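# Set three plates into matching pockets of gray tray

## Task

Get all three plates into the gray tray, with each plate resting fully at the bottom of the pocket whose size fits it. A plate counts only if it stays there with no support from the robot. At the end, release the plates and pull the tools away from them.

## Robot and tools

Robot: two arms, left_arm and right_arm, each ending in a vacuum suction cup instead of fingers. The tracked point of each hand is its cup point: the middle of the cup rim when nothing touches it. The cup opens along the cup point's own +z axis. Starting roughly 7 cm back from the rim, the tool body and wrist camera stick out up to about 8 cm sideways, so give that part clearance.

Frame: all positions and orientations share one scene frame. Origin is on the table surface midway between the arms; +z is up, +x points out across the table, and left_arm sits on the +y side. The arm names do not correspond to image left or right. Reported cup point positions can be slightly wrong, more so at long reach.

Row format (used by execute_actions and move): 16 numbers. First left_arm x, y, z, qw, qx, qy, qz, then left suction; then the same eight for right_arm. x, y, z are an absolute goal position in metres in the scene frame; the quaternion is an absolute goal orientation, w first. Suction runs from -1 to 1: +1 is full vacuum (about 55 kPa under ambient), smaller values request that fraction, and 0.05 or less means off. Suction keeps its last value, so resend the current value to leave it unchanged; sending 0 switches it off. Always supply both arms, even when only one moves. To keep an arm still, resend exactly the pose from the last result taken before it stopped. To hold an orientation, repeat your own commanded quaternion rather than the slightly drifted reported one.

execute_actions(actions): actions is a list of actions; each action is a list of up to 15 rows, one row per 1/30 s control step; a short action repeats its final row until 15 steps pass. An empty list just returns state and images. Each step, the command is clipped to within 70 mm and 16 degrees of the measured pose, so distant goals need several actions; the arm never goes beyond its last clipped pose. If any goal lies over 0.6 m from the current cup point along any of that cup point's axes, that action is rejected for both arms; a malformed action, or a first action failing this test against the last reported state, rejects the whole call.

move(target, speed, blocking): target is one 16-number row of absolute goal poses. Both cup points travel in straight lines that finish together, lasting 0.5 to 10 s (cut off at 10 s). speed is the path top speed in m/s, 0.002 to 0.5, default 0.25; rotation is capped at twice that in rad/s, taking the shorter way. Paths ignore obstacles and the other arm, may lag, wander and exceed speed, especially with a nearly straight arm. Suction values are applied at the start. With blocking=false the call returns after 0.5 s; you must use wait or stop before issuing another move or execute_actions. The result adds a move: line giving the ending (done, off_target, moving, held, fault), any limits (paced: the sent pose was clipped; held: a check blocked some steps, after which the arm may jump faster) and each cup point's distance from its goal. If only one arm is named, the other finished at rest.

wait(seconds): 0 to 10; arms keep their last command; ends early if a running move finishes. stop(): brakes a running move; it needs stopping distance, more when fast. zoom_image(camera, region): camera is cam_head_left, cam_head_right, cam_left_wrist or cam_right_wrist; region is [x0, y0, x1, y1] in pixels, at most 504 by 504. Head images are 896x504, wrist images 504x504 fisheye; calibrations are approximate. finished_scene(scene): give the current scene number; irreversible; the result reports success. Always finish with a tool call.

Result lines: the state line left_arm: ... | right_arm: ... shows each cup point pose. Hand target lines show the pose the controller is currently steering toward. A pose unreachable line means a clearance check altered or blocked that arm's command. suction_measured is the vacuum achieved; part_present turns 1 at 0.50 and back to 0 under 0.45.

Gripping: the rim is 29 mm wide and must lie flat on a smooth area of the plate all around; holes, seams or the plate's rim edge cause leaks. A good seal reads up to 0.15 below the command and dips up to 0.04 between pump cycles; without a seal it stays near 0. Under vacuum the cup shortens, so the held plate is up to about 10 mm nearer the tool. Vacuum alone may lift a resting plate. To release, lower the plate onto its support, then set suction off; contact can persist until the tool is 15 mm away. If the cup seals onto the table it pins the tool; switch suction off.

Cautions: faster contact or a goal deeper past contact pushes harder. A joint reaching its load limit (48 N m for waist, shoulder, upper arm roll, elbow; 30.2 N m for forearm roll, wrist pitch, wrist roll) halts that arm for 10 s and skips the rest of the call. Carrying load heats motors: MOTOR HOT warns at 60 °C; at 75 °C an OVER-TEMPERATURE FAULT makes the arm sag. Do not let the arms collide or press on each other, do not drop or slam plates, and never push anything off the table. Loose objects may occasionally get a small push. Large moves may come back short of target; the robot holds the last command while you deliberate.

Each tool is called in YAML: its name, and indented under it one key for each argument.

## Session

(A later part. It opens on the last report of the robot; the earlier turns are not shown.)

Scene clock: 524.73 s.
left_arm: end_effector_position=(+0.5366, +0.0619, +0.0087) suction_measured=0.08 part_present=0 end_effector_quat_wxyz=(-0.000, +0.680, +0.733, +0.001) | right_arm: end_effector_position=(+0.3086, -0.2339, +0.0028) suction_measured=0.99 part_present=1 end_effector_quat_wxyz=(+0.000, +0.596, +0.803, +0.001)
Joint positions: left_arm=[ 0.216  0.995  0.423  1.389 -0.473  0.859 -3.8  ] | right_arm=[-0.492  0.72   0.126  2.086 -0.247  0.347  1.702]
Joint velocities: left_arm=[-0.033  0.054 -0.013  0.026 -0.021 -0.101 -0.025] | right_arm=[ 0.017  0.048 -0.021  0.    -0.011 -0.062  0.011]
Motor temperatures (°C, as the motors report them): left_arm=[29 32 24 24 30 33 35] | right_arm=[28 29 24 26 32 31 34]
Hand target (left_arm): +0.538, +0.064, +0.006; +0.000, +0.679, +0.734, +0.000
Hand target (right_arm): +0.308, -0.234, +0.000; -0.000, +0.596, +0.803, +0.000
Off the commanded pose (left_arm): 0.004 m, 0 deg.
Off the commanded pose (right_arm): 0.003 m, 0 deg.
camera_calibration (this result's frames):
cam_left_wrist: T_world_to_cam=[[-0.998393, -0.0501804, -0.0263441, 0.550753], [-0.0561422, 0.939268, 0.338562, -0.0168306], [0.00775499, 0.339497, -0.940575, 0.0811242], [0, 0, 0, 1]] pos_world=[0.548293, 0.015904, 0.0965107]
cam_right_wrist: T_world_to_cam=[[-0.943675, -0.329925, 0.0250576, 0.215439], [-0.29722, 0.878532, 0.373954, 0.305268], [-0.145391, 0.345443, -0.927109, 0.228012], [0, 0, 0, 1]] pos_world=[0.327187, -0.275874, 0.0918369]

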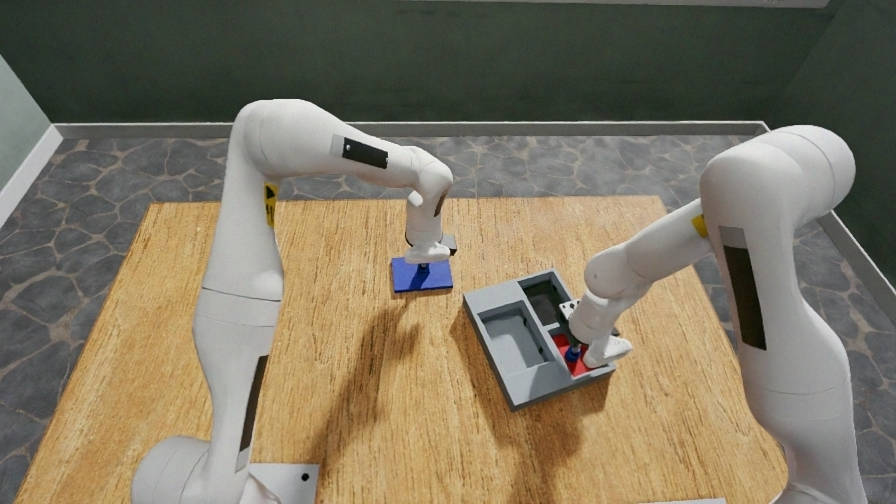

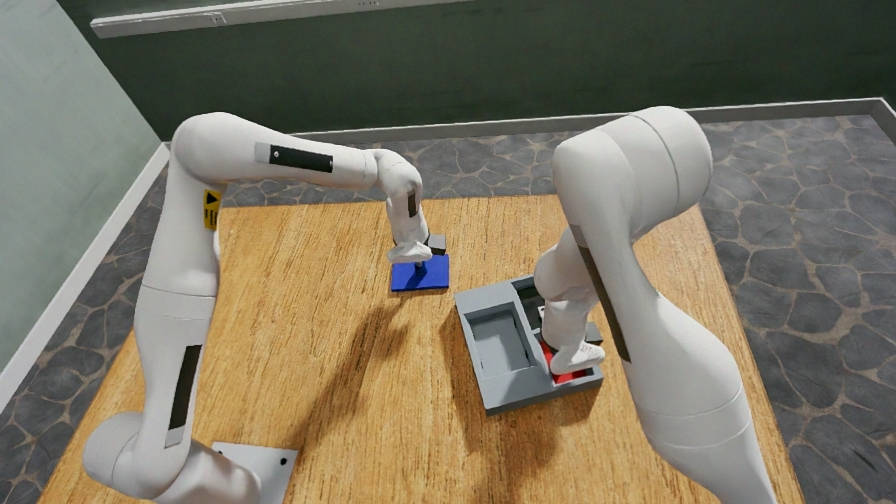

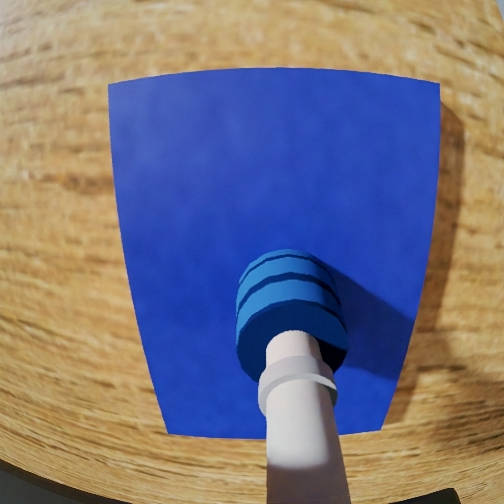

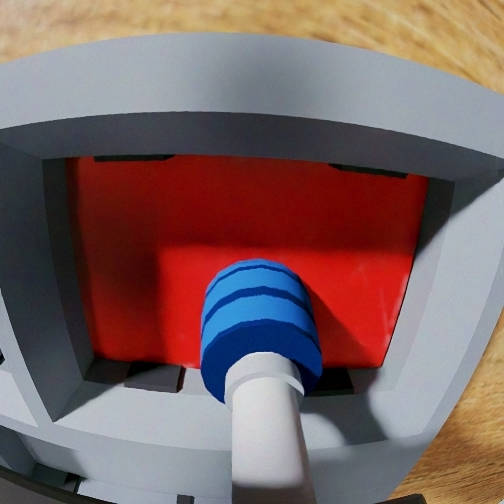

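wait:
  seconds: 0

zoom_image:
  camera: "cam_left_wrist"
  region: [65, 50, 125, 110]

zoom_image:
  camera: "cam_left_wrist"
  region: [425, 50, 485, 110]

zoom_image:
  camera: "cam_left_wrist"
  region: [135, 415, 195, 475]

zoom_image:
  camera: "cam_left_wrist"
  region: [355, 415, 415, 475]

Scene clock: 534.73 s.
left_arm: end_effector_position=(+0.5379, +0.0638, +0.0056) suction_measured=0.96 part_present=1 end_effector_quat_wxyz=(+0.000, +0.679, +0.734, +0.000) | right_arm: end_effector_position=(+0.3087, -0.2339, +0.0026) suction_measured=0.99 part_present=1 end_effector_quat_wxyz=(+0.001, +0.596, +0.803, +0.002)
Joint positions: left_arm=[ 0.212  1.     0.421  1.39  -0.475  0.851 -3.802] | right_arm=[-0.491  0.72   0.125  2.087 -0.248  0.344  1.703]
Joint velocities: left_arm=[ 0.001 -0.    -0.    -0.001  0.001  0.001  0.001] | right_arm=[-0.    -0.     0.001 -0.    -0.     0.     0.002]
Motor temperatures (°C, as the motors report them): left_arm=[29 32 24 24 30 33 35] | right_arm=[28 29 24 26 32 31 34]
Hand target (left_arm): +0.538, +0.064, +0.006; +0.000, +0.679, +0.734, +0.000
Hand target (right_arm): +0.308, -0.234, +0.000; -0.000, +0.596, +0.803, +0.000
Off the commanded pose (left_arm): 0.000 m, 0 deg.
Off the commanded pose (right_arm): 0.003 m, 0 deg.
camera_calibration (this result's frames):
cam_left_wrist: T_world_to_cam=[[-0.998312, -0.0515414, -0.0267755, 0.552109], [-0.0575559, 0.939754, 0.336973, -0.0167379], [0.00779431, 0.337945, -0.941134, 0.0776326], [0, 0, 0, 1]] pos_world=[0.549608, 0.0179504, 0.0934858]
cam_right_wrist: T_world_to_cam=[[-0.94386, -0.329489, 0.0237869, 0.215705], [-0.297144, 0.878251, 0.374674, 0.305273], [-0.144342, 0.346572, -0.926851, 0.227756], [0, 0, 0, 1]] pos_world=[0.32718, -0.275967, 0.0915871]

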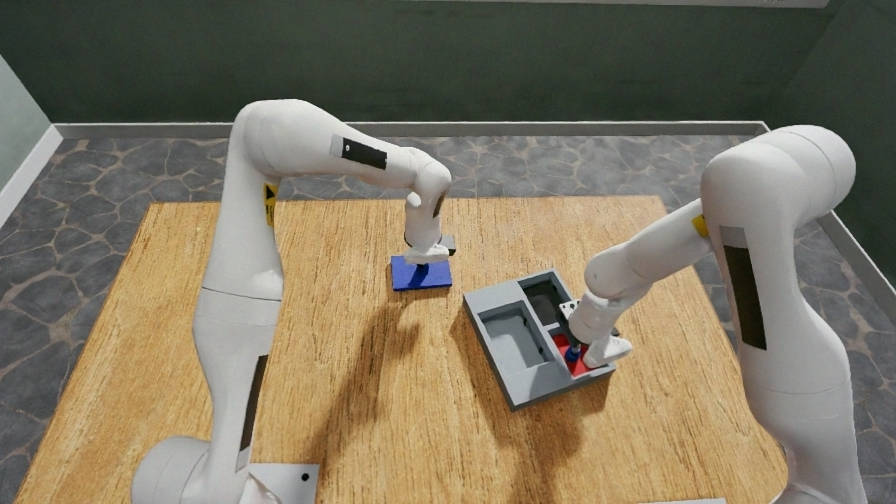

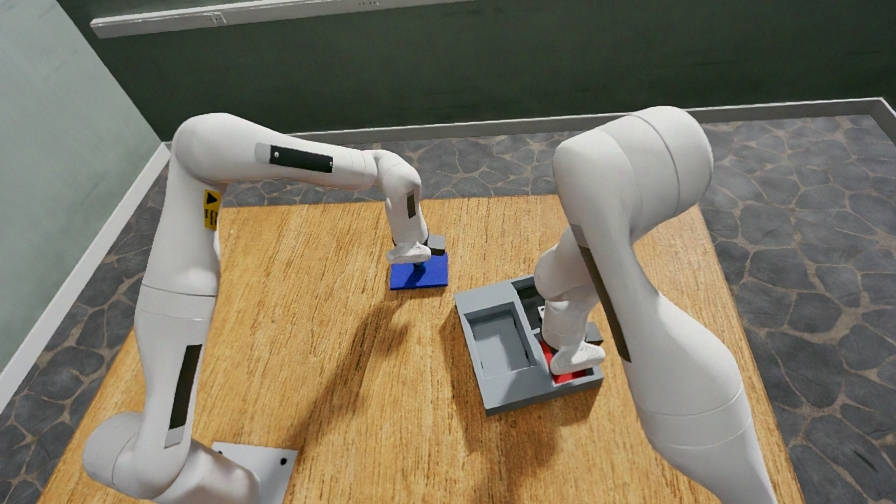

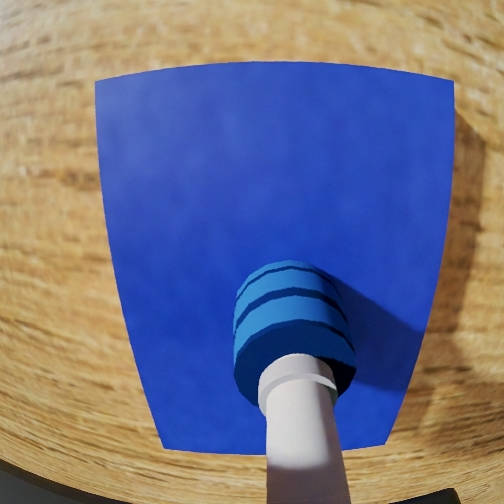

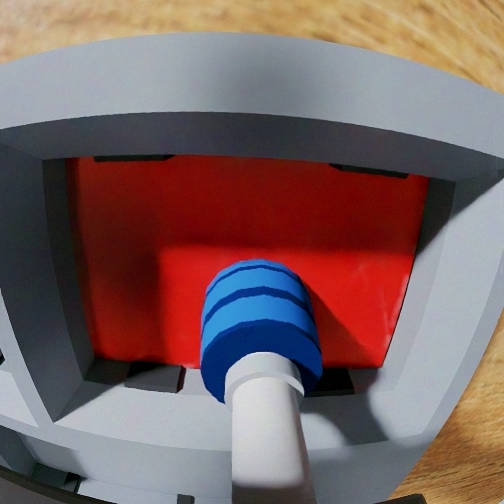

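Region (65, 50, 125, 110) of cam_left_wrist's 504x504 image, scaled by 8.400, with more detail than that image has.

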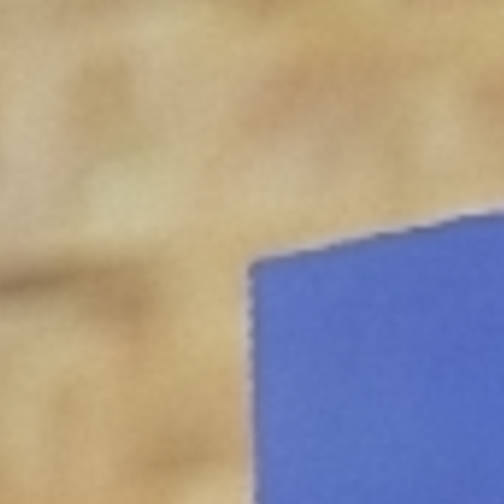

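Region (425, 50, 485, 110) of cam_left_wrist's 504x504 image, scaled by 8.400, with more detail than that image has.

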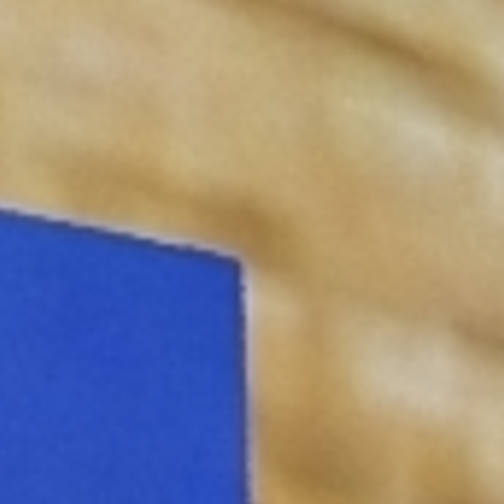

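Region (135, 415, 195, 475) of cam_left_wrist's 504x504 image, scaled by 8.400, with more detail than that image has.

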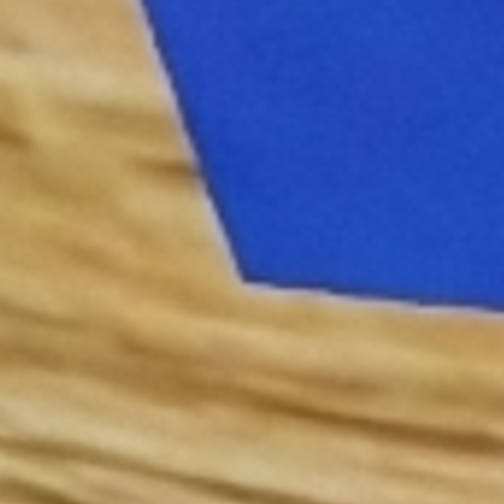

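Region (355, 415, 415, 475) of cam_left_wrist's 504x504 image, scaled by 8.400, with more detail than that image has.

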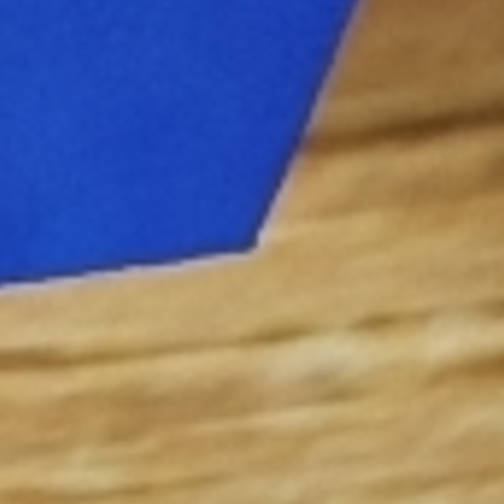

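execute_actions:
  actions: []

Scene clock: 553.60 s.
left_arm: end_effector_position=(+0.5379, +0.0638, +0.0056) suction_measured=0.96 part_present=1 end_effector_quat_wxyz=(+0.000, +0.679, +0.734, +0.000) | right_arm: end_effector_position=(+0.3087, -0.2339, +0.0026) suction_measured=0.96 part_present=1 end_effector_quat_wxyz=(+0.001, +0.596, +0.803, +0.002)
Joint positions: left_arm=[ 0.212  1.     0.421  1.39  -0.475  0.851 -3.802] | right_arm=[-0.491  0.72   0.125  2.087 -0.248  0.344  1.703]
Joint velocities: left_arm=[-0.001 -0.    -0.    -0.001 -0.     0.     0.   ] | right_arm=[-0.    -0.     0.    -0.     0.     0.001  0.001]
Motor temperatures (°C, as the motors report them): left_arm=[29 32 24 24 30 33 35] | right_arm=[28 28 24 26 32 31 34]
Hand target (left_arm): +0.538, +0.064, +0.006; +0.000, +0.679, +0.734, +0.000
Hand target (right_arm): +0.308, -0.234, +0.000; -0.000, +0.596, +0.803, +0.000
Off the commanded pose (left_arm): 0.000 m, 0 deg.
Off the commanded pose (right_arm): 0.003 m, 0 deg.
camera_calibration (this result's frames):
cam_left_wrist: T_world_to_cam=[[-0.998312, -0.0515411, -0.0267756, 0.552109], [-0.0575557, 0.939754, 0.336973, -0.0167379], [0.00779451, 0.337945, -0.941134, 0.0776325], [0, 0, 0, 1]] pos_world=[0.549608, 0.0179503, 0.0934858]
cam_right_wrist: T_world_to_cam=[[-0.94386, -0.329488, 0.0237842, 0.215705], [-0.297144, 0.87825, 0.374676, 0.305271], [-0.14434, 0.346574, -0.926851, 0.22776], [0, 0, 0, 1]] pos_world=[0.32718, -0.275967, 0.0915919]

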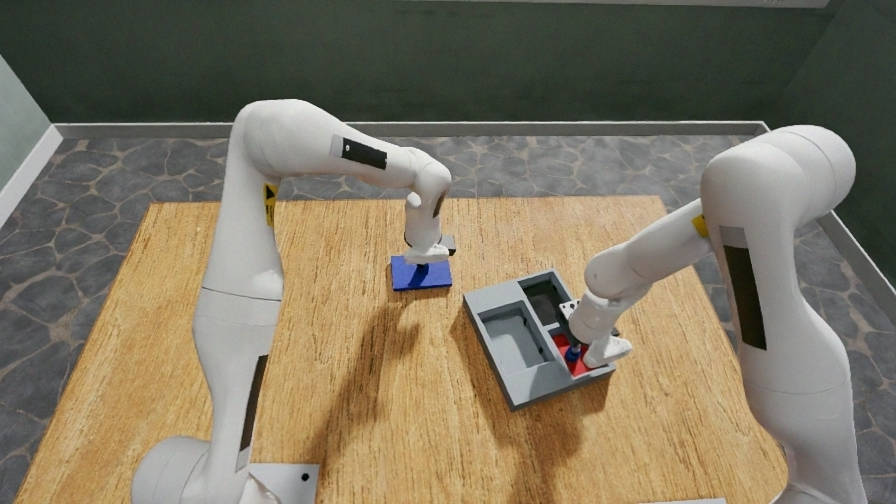

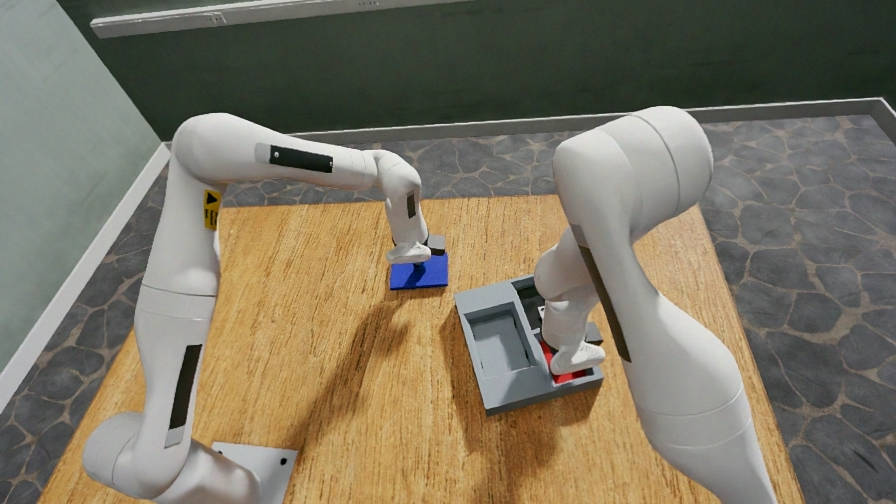

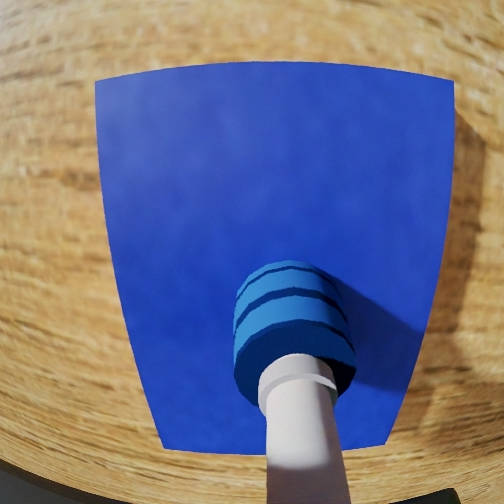

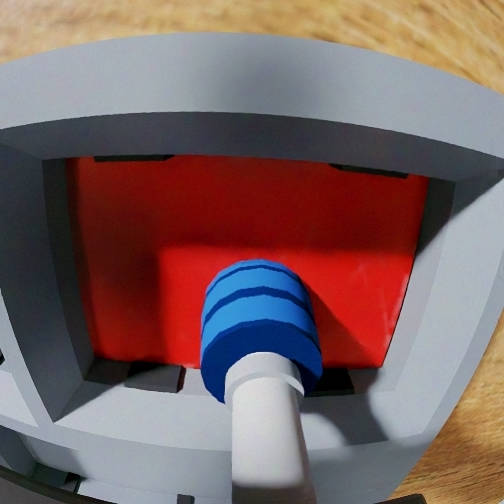

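execute_actions:
  actions:
    - [[0.5379,0.0638,0.0062,0,0.6794,0.7337,0,1,0.3084,-0.234,0.0022,0,0.5961,0.8029,0,0],[0.5379,0.0638,0.0080,0,0.6794,0.7337,0,1,0.3084,-0.234,0.0026,0,0.5961,0.8029,0,0],[0.5379,0.0638,0.0108,0,0.6794,0.7337,0,1,0.3084,-0.234,0.0029,0,0.5961,0.8029,0,0],[0.5379,0.0638,0.0146,0,0.6794,0.7337,0,1,0.3084,-0.234,0.0036,0,0.5961,0.8029,0,0],[0.5379,0.0638,0.0192,0,0.6794,0.7337,0,1,0.3084,-0.234,0.0049,0,0.5961,0.8029,0,0],[0.5376,0.0635,0.0244,0,0.6802,0.7330,0,1,0.3084,-0.234,0.0067,0,0.5961,0.8029,0,0],[0.5367,0.0627,0.0300,0,0.6825,0.7309,0,1,0.3084,-0.234,0.0090,0,0.5961,0.8029,0,0],[0.5352,0.0613,0.0356,0,0.6863,0.7273,0,1,0.3084,-0.234,0.0117,0,0.5961,0.8029,0,0],[0.5331,0.0593,0.0412,0,0.6915,0.7224,0,1,0.3084,-0.234,0.0149,0,0.5961,0.8029,0,0],[0.5305,0.0568,0.0464,0,0.6982,0.7159,0,1,0.3084,-0.234,0.0186,0,0.5961,0.8029,0,0],[0.5273,0.0538,0.0510,0,0.7060,0.7082,0,1,0.3084,-0.234,0.0227,0,0.5961,0.8029,0,0],[0.5235,0.0503,0.0548,0,0.7152,0.6989,0,1,0.3084,-0.234,0.0271,0,0.5961,0.8029,0,0],[0.5193,0.0463,0.0576,0,0.7255,0.6882,0,1,0.3085,-0.2344,0.0319,0,0.5961,0.8029,0,0],[0.5145,0.0419,0.0594,0,0.7367,0.6762,0,1,0.3089,-0.2358,0.0371,0,0.5961,0.8029,0,0],[0.5093,0.0370,0.0600,0,0.7487,0.6629,0,1,0.3096,-0.2381,0.0426,0,0.5961,0.8029,0,0]]
    - [[0.5037,0.0317,0.06,0,0.7615,0.6481,0,1,0.3106,-0.2412,0.0483,0,0.5961,0.8029,0,0],[0.4976,0.0261,0.06,0,0.7749,0.6320,0,1,0.3118,-0.2451,0.0543,0,0.5961,0.8029,0,0],[0.4913,0.0201,0.06,0,0.7887,0.6148,0,1,0.3132,-0.2499,0.0604,0,0.5961,0.8029,0,0],[0.4846,0.0138,0.06,0,0.8027,0.5964,0,1,0.3148,-0.2553,0.0668,0,0.5961,0.8029,0,0],[0.4776,0.0073,0.06,0,0.8169,0.5767,0,1,0.3167,-0.2615,0.0732,0,0.5961,0.8029,0,0],[0.4704,0.0006,0.06,0,0.8311,0.5562,0,1,0.3187,-0.2682,0.0797,0,0.5961,0.8029,0,0],[0.4630,-0.0063,0.06,0,0.8450,0.5348,0,1,0.3209,-0.2755,0.0863,0,0.5961,0.8029,0,0],[0.4555,-0.0134,0.06,0,0.8587,0.5125,0,1,0.3232,-0.2832,0.0929,0,0.5961,0.8029,0,0],[0.4479,-0.0205,0.06,0,0.8719,0.4897,0,1,0.3257,-0.2914,0.0994,0,0.5961,0.8029,0,0],[0.4403,-0.0277,0.06,0,0.8846,0.4664,0,1,0.3282,-0.2997,0.1058,0,0.5961,0.8029,0,0],[0.4326,-0.0349,0.06,0,0.8966,0.4428,0,1,0.3308,-0.3083,0.1122,0,0.5961,0.8029,0,0],[0.4250,-0.0420,0.06,0,0.9080,0.4190,0,1,0.3334,-0.3170,0.1183,0,0.5961,0.8029,0,0],[0.4175,-0.0491,0.06,0,0.9187,0.3951,0,1,0.3360,-0.3257,0.1243,0,0.5961,0.8029,0,0],[0.4101,-0.0560,0.06,0,0.9284,0.3715,0,1,0.3386,-0.3343,0.1300,0,0.5961,0.8029,0,0],[0.4029,-0.0627,0.06,0,0.9374,0.3482,0,1,0.3411,-0.3426,0.1355,0,0.5961,0.8029,0,0]]
    - [[0.3959,-0.0692,0.0599,0,0.9456,0.3254,0,1,0.3436,-0.3508,0.1407,0,0.5961,0.8029,0,0],[0.3892,-0.0755,0.0594,0,0.9529,0.3034,0,1,0.3459,-0.3585,0.1455,0,0.5961,0.8029,0,0],[0.3829,-0.0815,0.0588,0,0.9593,0.2823,0,1,0.3481,-0.3658,0.1499,0,0.5961,0.8029,0,0],[0.3768,-0.0871,0.0578,0,0.9650,0.2622,0,1,0.3501,-0.3725,0.1540,0,0.5961,0.8029,0,0],[0.3712,-0.0924,0.0568,0,0.9700,0.2433,0,1,0.3520,-0.3787,0.1577,0,0.5961,0.8029,0,0],[0.3660,-0.0973,0.0555,0,0.9742,0.2258,0,1,0.3536,-0.3841,0.1609,0,0.5961,0.8029,0,0],[0.3612,-0.1017,0.0542,0,0.9777,0.2098,0,1,0.3551,-0.3889,0.1636,0,0.5961,0.8029,0,0],[0.3570,-0.1057,0.0528,0,0.9808,0.1953,0,1,0.3562,-0.3928,0.1659,0,0.5961,0.8029,0,0],[0.3532,-0.1092,0.0515,0,0.9832,0.1824,0,1,0.3572,-0.3959,0.1677,0,0.5961,0.8029,0,0],[0.3500,-0.1122,0.0503,0,0.9852,0.1716,0,1,0.3579,-0.3982,0.1690,0,0.5961,0.8029,0,0],[0.3474,-0.1147,0.0492,0,0.9867,0.1625,0,1,0.3583,-0.3996,0.1697,0,0.5961,0.8029,0,0],[0.3453,-0.1167,0.0482,0,0.9879,0.1554,0,1,0.3584,-0.4,0.17,0,0.5961,0.8029,0,0],[0.3438,-0.1181,0.0476,0,0.9887,0.1502,0,1,0.3584,-0.4,0.17,0,0.5961,0.8029,0,0],[0.3429,-0.1189,0.0471,0,0.9891,0.1471,0,1,0.3584,-0.4,0.17,0,0.5961,0.8029,0,0],[0.3426,-0.1192,0.0470,0,0.9893,0.1461,0,1,0.3584,-0.4,0.17,0,0.5961,0.8029,0,0]]

Scene clock: 666.80 s.
left_arm: end_effector_position=(+0.3466, -0.1140, +0.0495) suction_measured=0.96 part_present=1 end_effector_quat_wxyz=(+0.002, +0.987, +0.163, +0.000) | right_arm: end_effector_position=(+0.3574, -0.3968, +0.1683) suction_measured=0.01 part_present=0 end_effector_quat_wxyz=(+0.001, +0.595, +0.804, -0.001)
Joint positions: left_arm=[ 0.522  0.981  0.724  1.447 -0.72   0.987 -4.471] | right_arm=[-0.175  0.42   0.275  1.852 -0.141  0.888  2.035]
Joint velocities: left_arm=[ 0.135  0.11   0.08  -0.1   -0.094  0.077 -0.269] | right_arm=[ 0.081  0.007  0.011 -0.107 -0.029  0.125  0.11 ]
Motor temperatures (°C, as the motors report them): left_arm=[29 32 24 24 30 33 35] | right_arm=[28 28 24 26 32 31 34]
Hand target (left_arm): +0.342, -0.119, +0.047; +0.000, +0.989, +0.147, -0.000
Hand target (right_arm): +0.358, -0.400, +0.170; -0.000, +0.596, +0.803, +0.000
Off the commanded pose (left_arm): 0.007 m, 2 deg.
Off the commanded pose (right_arm): 0.004 m, 0 deg.
camera_calibration (this result's frames):
cam_left_wrist: T_world_to_cam=[[-0.297689, 0.954205, -0.0295703, 0.225095], [0.895589, 0.289861, 0.337492, -0.279942], [0.330607, 0.0739846, -0.940864, 0.0385041], [0, 0, 0, 1]] pos_world=[0.304991, -0.136491, 0.137361]
cam_right_wrist: T_world_to_cam=[[-0.942844, -0.332112, 0.0273341, 0.20202], [-0.298841, 0.878977, 0.371609, 0.402183], [-0.147442, 0.342201, -0.927987, 0.444399], [0, 0, 0, 1]] pos_world=[0.376186, -0.43849, 0.257419]

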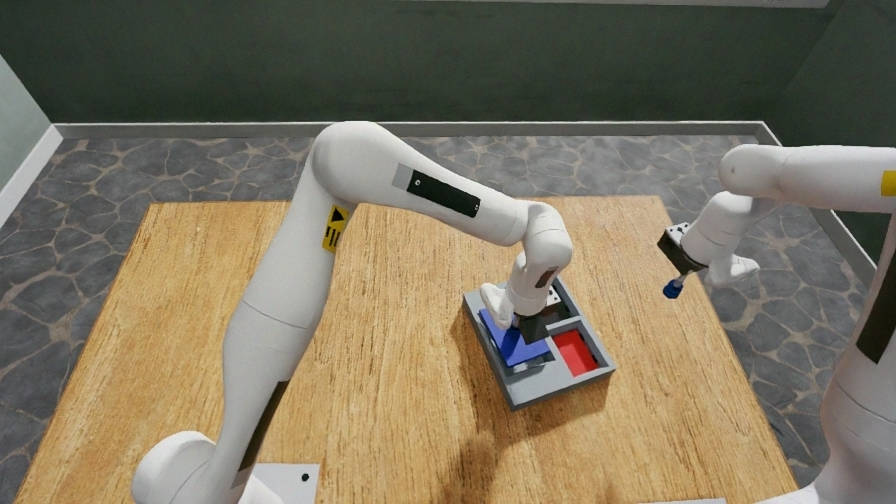

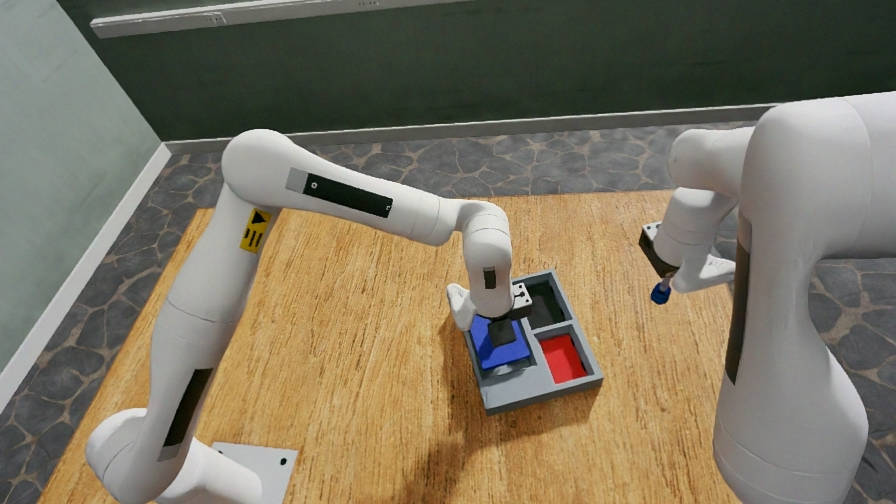

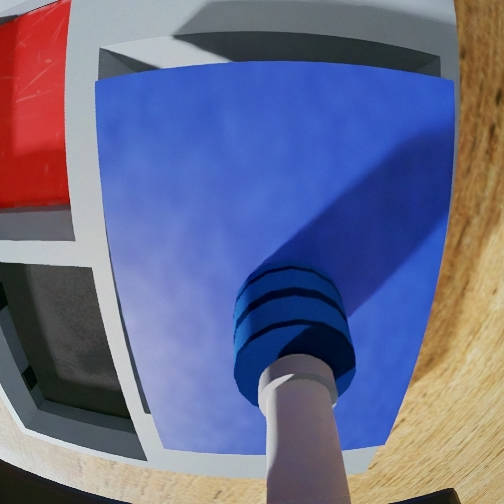

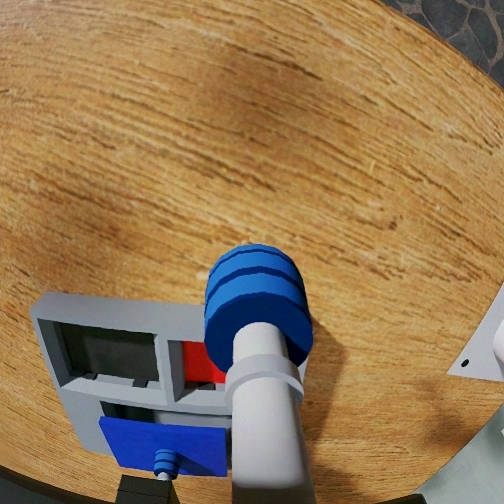

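execute_actions:
  actions: []

zoom_image:
  camera: "cam_left_wrist"
  region: [60, 30, 180, 120]

zoom_image:
  camera: "cam_left_wrist"
  region: [380, 30, 500, 120]

Scene clock: 673.57 s.
left_arm: end_effector_position=(+0.3420, -0.1186, +0.0471) suction_measured=0.96 part_present=1 end_effector_quat_wxyz=(+0.000, +0.989, +0.147, -0.000) | right_arm: end_effector_position=(+0.3585, -0.3998, +0.1698) suction_measured=0.01 part_present=0 end_effector_quat_wxyz=(-0.000, +0.596, +0.803, +0.000)
Joint positions: left_arm=[ 0.533  0.99   0.729  1.438 -0.727  0.993 -4.492] | right_arm=[-0.166  0.421  0.275  1.844 -0.143  0.896  2.042]
Joint velocities: left_arm=[-0.     0.     0.001 -0.    -0.    -0.002 -0.003] | right_arm=[ 0. -0.  0. -0.  0.  0.  0.]
Motor temperatures (°C, as the motors report them): left_arm=[29 32 24 24 30 33 35] | right_arm=[28 28 24 26 32 31 34]
Hand target (left_arm): +0.342, -0.119, +0.047; +0.000, +0.989, +0.147, -0.000
Hand target (right_arm): +0.358, -0.400, +0.170; -0.000, +0.596, +0.803, +0.000
Off the commanded pose (left_arm): 0.001 m, 0 deg.
Off the commanded pose (right_arm): 0.000 m, 0 deg.
camera_calibration (this result's frames):
cam_left_wrist: T_world_to_cam=[[-0.265537, 0.963737, -0.026484, 0.218028], [0.905282, 0.258691, 0.336962, -0.280679], [0.331594, 0.0655004, -0.941146, 0.0368464], [0, 0, 0, 1]] pos_world=[0.29977, -0.139926, 0.13503]
cam_right_wrist: T_world_to_cam=[[-0.943717, -0.32962, 0.0273634, 0.203318], [-0.296147, 0.878921, 0.373891, 0.40315], [-0.147292, 0.344744, -0.927069, 0.447847], [0, 0, 0, 1]] pos_world=[0.377231, -0.441713, 0.258888]

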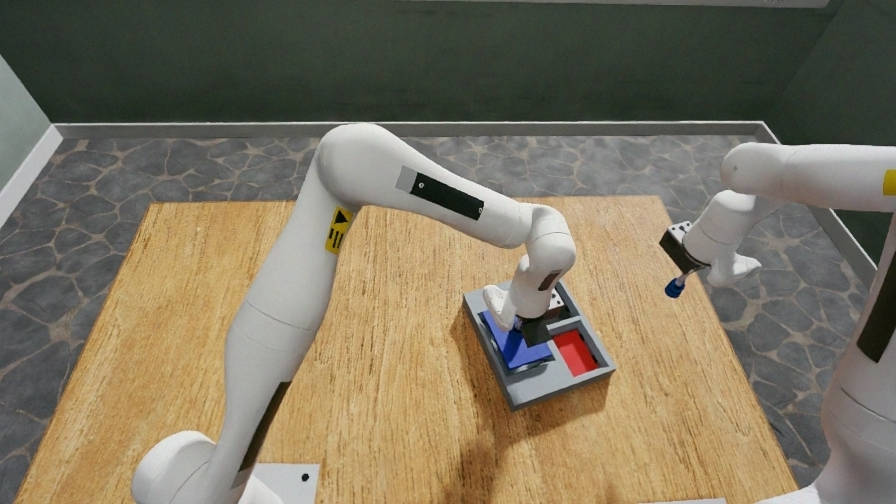

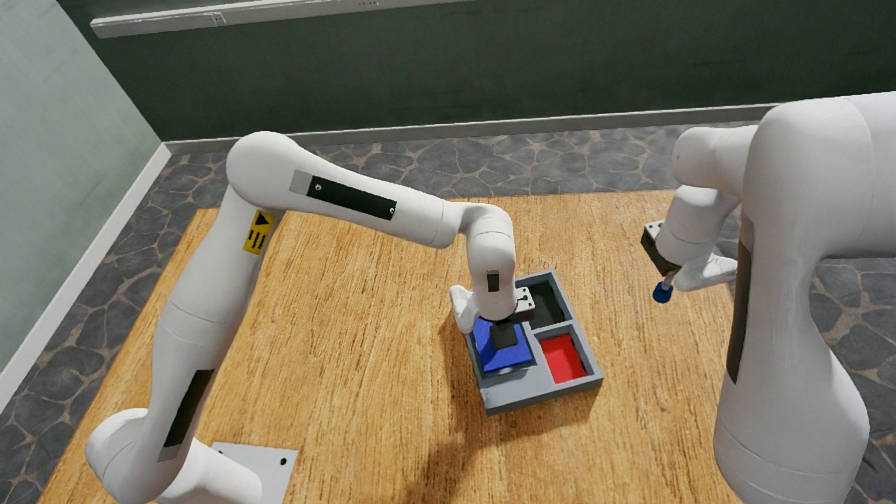

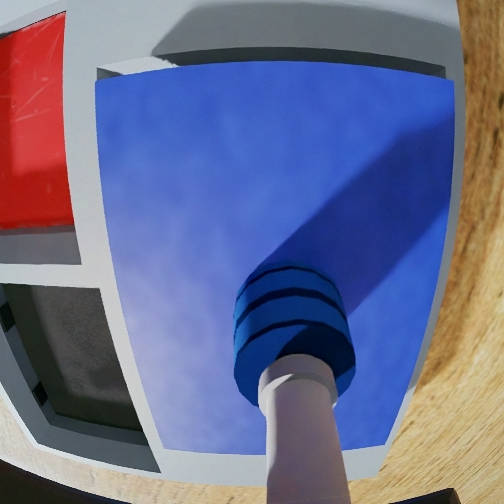

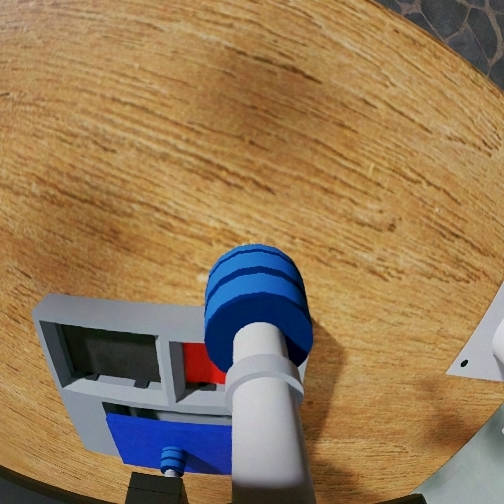

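Region (60, 30, 180, 120) of cam_left_wrist's 504x504 image, scaled by 4.200, with more detail than that image has; it fills the top 378 rows of this view, and the rest is white.

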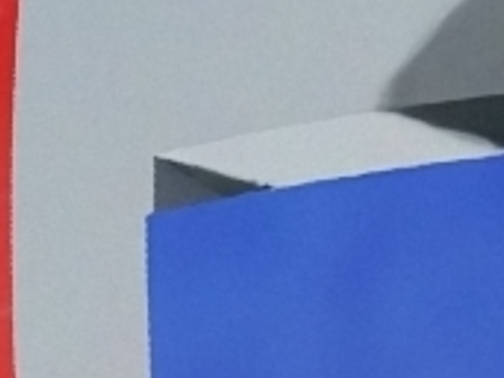

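Region (380, 30, 500, 120) of cam_left_wrist's 504x504 image, scaled by 4.200, with more detail than that image has; it fills the top 378 rows of this view, and the rest is white.

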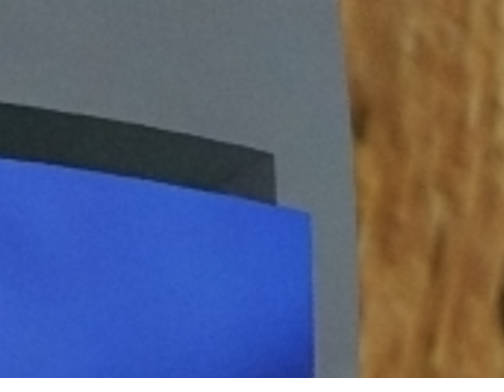

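execute_actions:
  actions:
    - [[0.3419,-0.1186,0.0470,0,0.9893,0.1460,0,1,0.3584,-0.4,0.17,0,0.5961,0.8029,0,0],[0.3419,-0.1187,0.0466,0,0.9893,0.1456,0,1,0.3584,-0.4,0.17,0,0.5961,0.8029,0,0],[0.3418,-0.1187,0.0459,0,0.9894,0.1452,0,1,0.3584,-0.4,0.17,0,0.5961,0.8029,0,0],[0.3418,-0.1187,0.0450,0,0.9894,0.1452,0,1,0.3584,-0.4,0.17,0,0.5961,0.8029,0,0],[0.3418,-0.1187,0.0439,0,0.9894,0.1452,0,1,0.3584,-0.4,0.17,0,0.5961,0.8029,0,0],[0.3418,-0.1187,0.0426,0,0.9894,0.1452,0,1,0.3584,-0.4,0.17,0,0.5961,0.8029,0,0],[0.3418,-0.1187,0.0410,0,0.9894,0.1452,0,1,0.3584,-0.4,0.17,0,0.5961,0.8029,0,0],[0.3418,-0.1187,0.0392,0,0.9894,0.1452,0,1,0.3584,-0.4,0.17,0,0.5961,0.8029,0,0],[0.3418,-0.1187,0.0373,0,0.9894,0.1452,0,1,0.3584,-0.4,0.17,0,0.5961,0.8029,0,0],[0.3418,-0.1187,0.0352,0,0.9894,0.1452,0,1,0.3584,-0.4,0.17,0,0.5961,0.8029,0,0],[0.3418,-0.1187,0.0330,0,0.9894,0.1452,0,1,0.3584,-0.4,0.17,0,0.5961,0.8029,0,0],[0.3418,-0.1187,0.0307,0,0.9894,0.1452,0,1,0.3584,-0.4,0.17,0,0.5961,0.8029,0,0],[0.3418,-0.1187,0.0283,0,0.9894,0.1452,0,1,0.3584,-0.4,0.17,0,0.5961,0.8029,0,0],[0.3418,-0.1187,0.0258,0,0.9894,0.1452,0,1,0.3584,-0.4,0.17,0,0.5961,0.8029,0,0],[0.3418,-0.1187,0.0233,0,0.9894,0.1452,0,1,0.3584,-0.4,0.17,0,0.5961,0.8029,0,0]]
    - [[0.3418,-0.1187,0.0208,0,0.9894,0.1452,0,1,0.3584,-0.4,0.17,0,0.5961,0.8029,0,0],[0.3418,-0.1187,0.0183,0,0.9894,0.1452,0,1,0.3584,-0.4,0.17,0,0.5961,0.8029,0,0],[0.3418,-0.1187,0.0159,0,0.9894,0.1452,0,1,0.3584,-0.4,0.17,0,0.5961,0.8029,0,0],[0.3418,-0.1187,0.0136,0,0.9894,0.1452,0,1,0.3584,-0.4,0.17,0,0.5961,0.8029,0,0],[0.3418,-0.1187,0.0114,0,0.9894,0.1452,0,1,0.3584,-0.4,0.17,0,0.5961,0.8029,0,0],[0.3418,-0.1187,0.0093,0,0.9894,0.1452,0,1,0.3584,-0.4,0.17,0,0.5961,0.8029,0,0],[0.3418,-0.1187,0.0074,0,0.9894,0.1452,0,1,0.3584,-0.4,0.17,0,0.5961,0.8029,0,0],[0.3418,-0.1187,0.0056,0,0.9894,0.1452,0,1,0.3584,-0.4,0.17,0,0.5961,0.8029,0,0],[0.3418,-0.1187,0.0040,0,0.9894,0.1452,0,1,0.3584,-0.4,0.17,0,0.5961,0.8029,0,0],[0.3418,-0.1187,0.0027,0,0.9894,0.1452,0,1,0.3584,-0.4,0.17,0,0.5961,0.8029,0,0],[0.3418,-0.1187,0.0016,0,0.9894,0.1452,0,1,0.3584,-0.4,0.17,0,0.5961,0.8029,0,0],[0.3418,-0.1187,0.0007,0,0.9894,0.1452,0,1,0.3584,-0.4,0.17,0,0.5961,0.8029,0,0],[0.3418,-0.1187,0.0,0,0.9894,0.1452,0,1,0.3584,-0.4,0.17,0,0.5961,0.8029,0,0],[0.3418,-0.1187,-0.0004,0,0.9894,0.1452,0,1,0.3584,-0.4,0.17,0,0.5961,0.8029,0,0],[0.3418,-0.1187,-0.0005,0,0.9894,0.1452,0,1,0.3584,-0.4,0.17,0,0.5961,0.8029,0,0]]

Scene clock: 751.83 s.
left_arm: end_effector_position=(+0.3423, -0.1191, +0.0033) suction_measured=0.96 part_present=1 end_effector_quat_wxyz=(+0.001, +0.989, +0.145, +0.001) | right_arm: end_effector_position=(+0.3584, -0.4000, +0.1700) suction_measured=0.01 part_present=0 end_effector_quat_wxyz=(+0.000, +0.596, +0.803, +0.000)
Joint positions: left_arm=[ 0.552  1.056  0.687  1.452 -0.774  0.914 -4.462] | right_arm=[-0.166  0.42   0.275  1.845 -0.143  0.896  2.043]
Joint velocities: left_arm=[ 0.006 -0.003 -0.006  0.006 -0.014 -0.009  0.012] | right_arm=[-0. -0.  0. -0.  0. -0. -0.]
Motor temperatures (°C, as the motors report them): left_arm=[29 32 24 24 30 33 35] | right_arm=[28 28 24 26 32 31 34]
Hand target (left_arm): +0.342, -0.119, -0.001; -0.000, +0.989, +0.145, -0.000
Hand target (right_arm): +0.358, -0.400, +0.170; -0.000, +0.596, +0.803, -0.000
Off the commanded pose (left_arm): 0.004 m, 0 deg.
Off the commanded pose (right_arm): 0.000 m, 0 deg.
camera_calibration (this result's frames):
cam_left_wrist: T_world_to_cam=[[-0.26315, 0.964346, -0.0280943, 0.216731], [0.905142, 0.256863, 0.338732, -0.266205], [0.333871, 0.063708, -0.940463, -0.00545852], [0, 0, 0, 1]] pos_world=[0.299809, -0.140278, 0.0911276]
cam_right_wrist: T_world_to_cam=[[-0.943545, -0.330127, 0.0272018, 0.202953], [-0.296713, 0.878832, 0.373653, 0.403452], [-0.147259, 0.344487, -0.92717, 0.447965], [0, 0, 0, 1]] pos_world=[0.377172, -0.441885, 0.259068]

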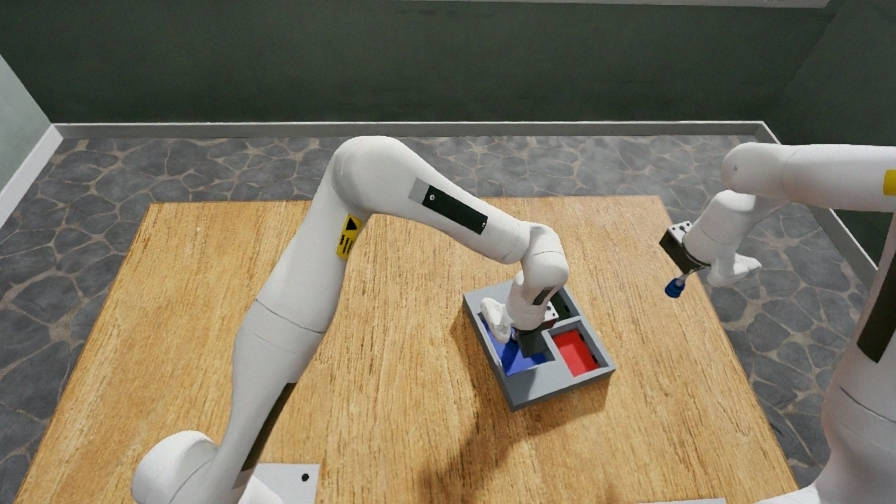

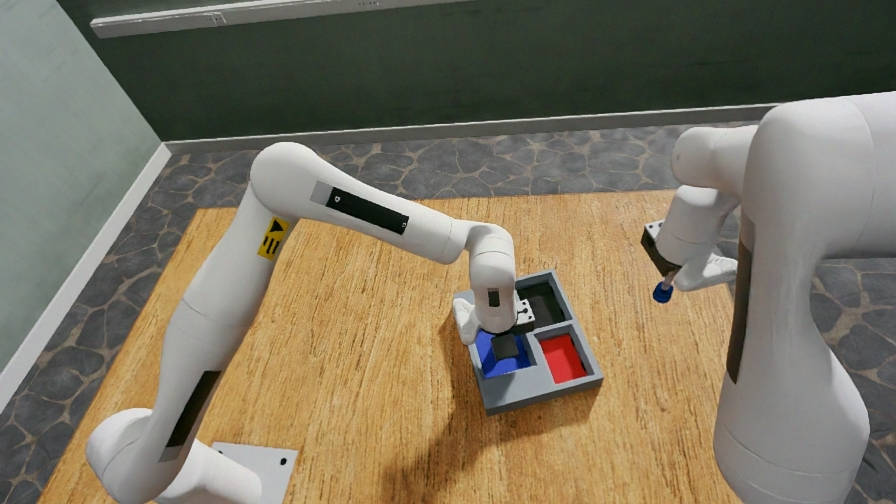

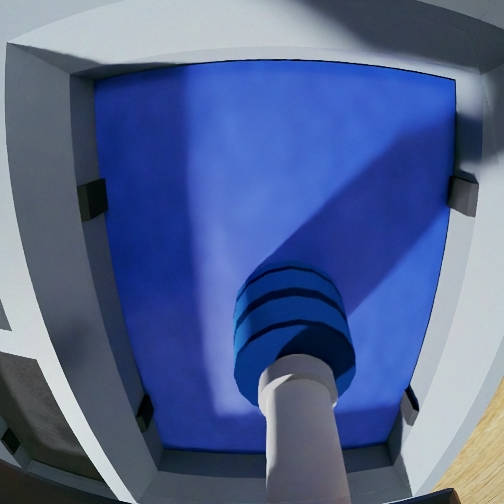

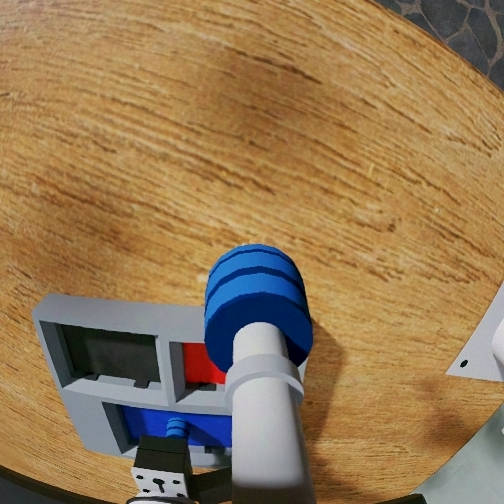

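execute_actions:
  actions:
    - [[0.342,-0.119,0.0015,0,0.9894,0.1452,0,0,0.3584,-0.4,0.17,0,0.5961,0.8029,0,0],[0.342,-0.119,0.0034,0,0.9894,0.1452,0,0,0.3584,-0.4,0.17,0,0.5961,0.8029,0,0],[0.342,-0.119,0.0060,0,0.9894,0.1452,0,0,0.3584,-0.4,0.17,0,0.5961,0.8029,0,0],[0.342,-0.119,0.0093,0,0.9894,0.1452,0,0,0.3584,-0.4,0.17,0,0.5961,0.8029,0,0],[0.342,-0.119,0.0133,0,0.9894,0.1452,0,0,0.3584,-0.4,0.17,0,0.5961,0.8029,0,0],[0.342,-0.119,0.0180,0,0.9894,0.1452,0,0,0.3584,-0.4,0.17,0,0.5961,0.8029,0,0],[0.342,-0.119,0.0236,0,0.9894,0.1452,0,0,0.3584,-0.4,0.17,0,0.5961,0.8029,0,0],[0.342,-0.119,0.0298,0,0.9894,0.1452,0,0,0.3584,-0.4,0.17,0,0.5961,0.8029,0,0],[0.342,-0.119,0.0366,0,0.9894,0.1452,0,0,0.3584,-0.4,0.17,0,0.5961,0.8029,0,0],[0.342,-0.119,0.0440,0,0.9894,0.1452,0,0,0.3584,-0.4,0.17,0,0.5961,0.8029,0,0],[0.342,-0.1185,0.0518,0,0.9894,0.1452,0,0,0.3584,-0.4,0.17,0,0.5961,0.8029,0,0],[0.342,-0.1170,0.0600,0,0.9894,0.1452,0,0,0.3584,-0.4,0.17,0,0.5961,0.8029,0,0],[0.342,-0.1146,0.0685,0,0.9894,0.1452,0,0,0.3584,-0.4,0.17,0,0.5961,0.8029,0,0],[0.342,-0.1114,0.0772,0,0.9894,0.1452,0,0,0.3584,-0.4,0.17,0,0.5961,0.8029,0,0],[0.342,-0.1073,0.0860,0,0.9894,0.1452,0,0,0.3584,-0.4,0.17,0,0.5961,0.8029,0,0]]
    - [[0.342,-0.1025,0.0948,0,0.9894,0.1452,0,0,0.3584,-0.4,0.17,0,0.5961,0.8029,0,0],[0.342,-0.0972,0.1035,0,0.9894,0.1452,0,0,0.3584,-0.4,0.17,0,0.5961,0.8029,0,0],[0.342,-0.0914,0.1120,0,0.9894,0.1452,0,0,0.3584,-0.4,0.17,0,0.5961,0.8029,0,0],[0.342,-0.0853,0.1202,0,0.9894,0.1452,0,0,0.3584,-0.4,0.17,0,0.5961,0.8029,0,0],[0.342,-0.0790,0.1280,0,0.9894,0.1452,0,0,0.3584,-0.4,0.17,0,0.5961,0.8029,0,0],[0.342,-0.0727,0.1354,0,0.9894,0.1452,0,0,0.3584,-0.4,0.17,0,0.5961,0.8029,0,0],[0.342,-0.0666,0.1422,0,0.9894,0.1452,0,0,0.3584,-0.4,0.17,0,0.5961,0.8029,0,0],[0.342,-0.0608,0.1484,0,0.9894,0.1452,0,0,0.3584,-0.4,0.17,0,0.5961,0.8029,0,0],[0.342,-0.0555,0.1540,0,0.9894,0.1452,0,0,0.3584,-0.4,0.17,0,0.5961,0.8029,0,0],[0.342,-0.0507,0.1587,0,0.9894,0.1452,0,0,0.3584,-0.4,0.17,0,0.5961,0.8029,0,0],[0.342,-0.0466,0.1627,0,0.9894,0.1452,0,0,0.3584,-0.4,0.17,0,0.5961,0.8029,0,0],[0.342,-0.0434,0.1659,0,0.9894,0.1452,0,0,0.3584,-0.4,0.17,0,0.5961,0.8029,0,0],[0.342,-0.0410,0.1682,0,0.9894,0.1452,0,0,0.3584,-0.4,0.17,0,0.5961,0.8029,0,0],[0.342,-0.0395,0.1695,0,0.9894,0.1452,0,0,0.3584,-0.4,0.17,0,0.5961,0.8029,0,0],[0.342,-0.0390,0.1700,0,0.9894,0.1452,0,0,0.3584,-0.4,0.17,0,0.5961,0.8029,0,0]]

Scene clock: 813.03 s.
left_arm: end_effector_position=(+0.3420, -0.0499, +0.1573) suction_measured=0.01 part_present=0 end_effector_quat_wxyz=(-0.002, +0.989, +0.145, +0.001) | right_arm: end_effector_position=(+0.3584, -0.4000, +0.1700) suction_measured=0.01 part_present=0 end_effector_quat_wxyz=(+0.000, +0.596, +0.803, +0.000)
Joint positions: left_arm=[ 0.357  0.739  0.834  1.565 -0.595  1.11  -4.601] | right_arm=[-0.166  0.42   0.275  1.845 -0.143  0.896  2.043]
Joint velocities: left_arm=[-0.321 -0.326  0.171  0.196  0.203  0.11  -0.208] | right_arm=[-0.     0.    -0.    -0.    -0.    -0.    -0.001]
Motor temperatures (°C, as the motors report them): left_arm=[29 31 24 24 30 33 35] | right_arm=[28 28 24 26 32 31 34]
Hand target (left_arm): +0.342, -0.040, +0.169; -0.001, +0.989, +0.145, +0.001
Hand target (right_arm): +0.358, -0.400, +0.170; +0.000, +0.596, +0.803, -0.000
Off the commanded pose (left_arm): 0.017 m, 0 deg.
Off the commanded pose (right_arm): 0.000 m, 0 deg.
camera_calibration (this result's frames):
cam_left_wrist: T_world_to_cam=[[-0.261886, 0.964831, -0.0227399, 0.153001], [0.905599, 0.253817, 0.339804, -0.336327], [0.333625, 0.0683966, -0.940221, 0.135336], [0, 0, 0, 1]] pos_world=[0.299495, -0.0715111, 0.245011]
cam_right_wrist: T_world_to_cam=[[-0.943545, -0.330127, 0.0272017, 0.202953], [-0.296713, 0.878832, 0.373653, 0.403452], [-0.147259, 0.344487, -0.92717, 0.447965], [0, 0, 0, 1]] pos_world=[0.377172, -0.441884, 0.259068]

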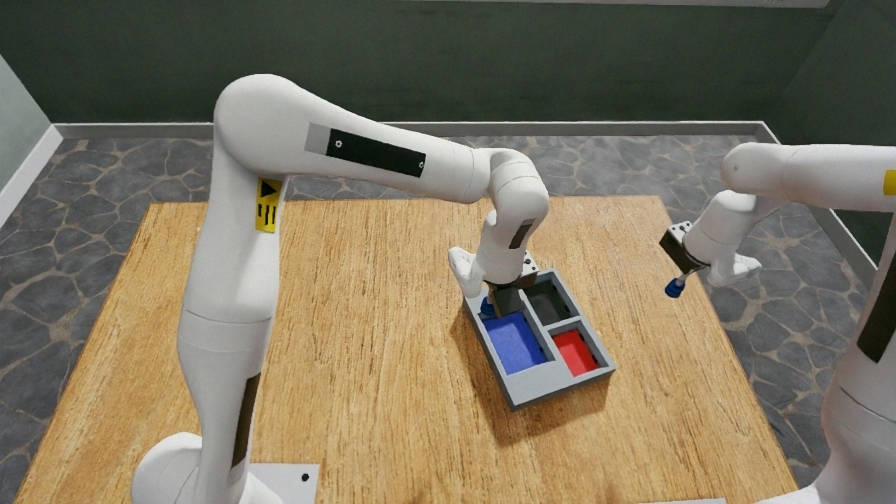

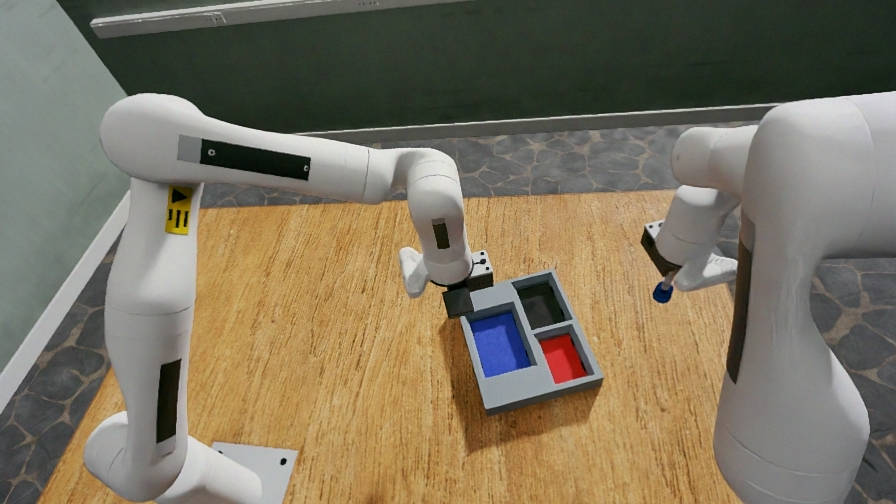

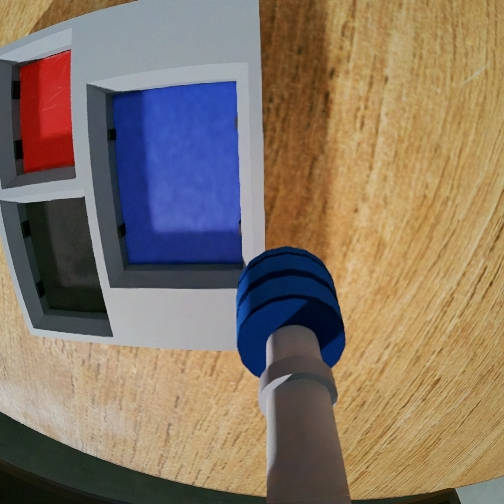

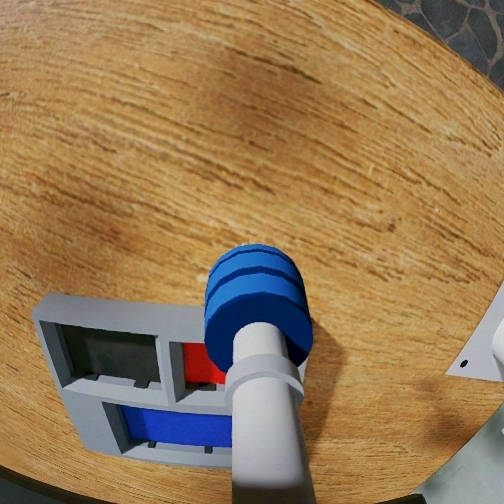

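zoom_image:
  camera: "cam_head_right"
  region: [440, 260, 620, 420]

Region (440, 260, 620, 420) of cam_head_right's 896x504 image, scaled by 2.800, with more detail than that image has.

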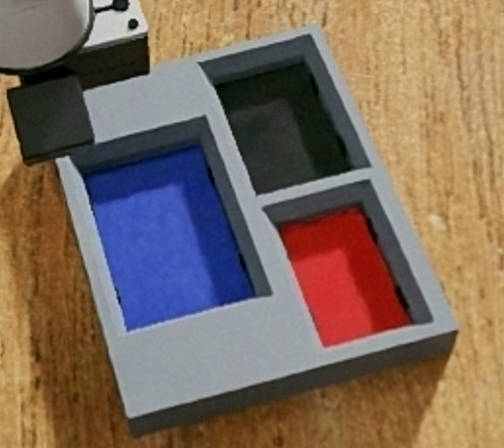

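finished_scene:
  scene: 2

The scene is finished: the task was done.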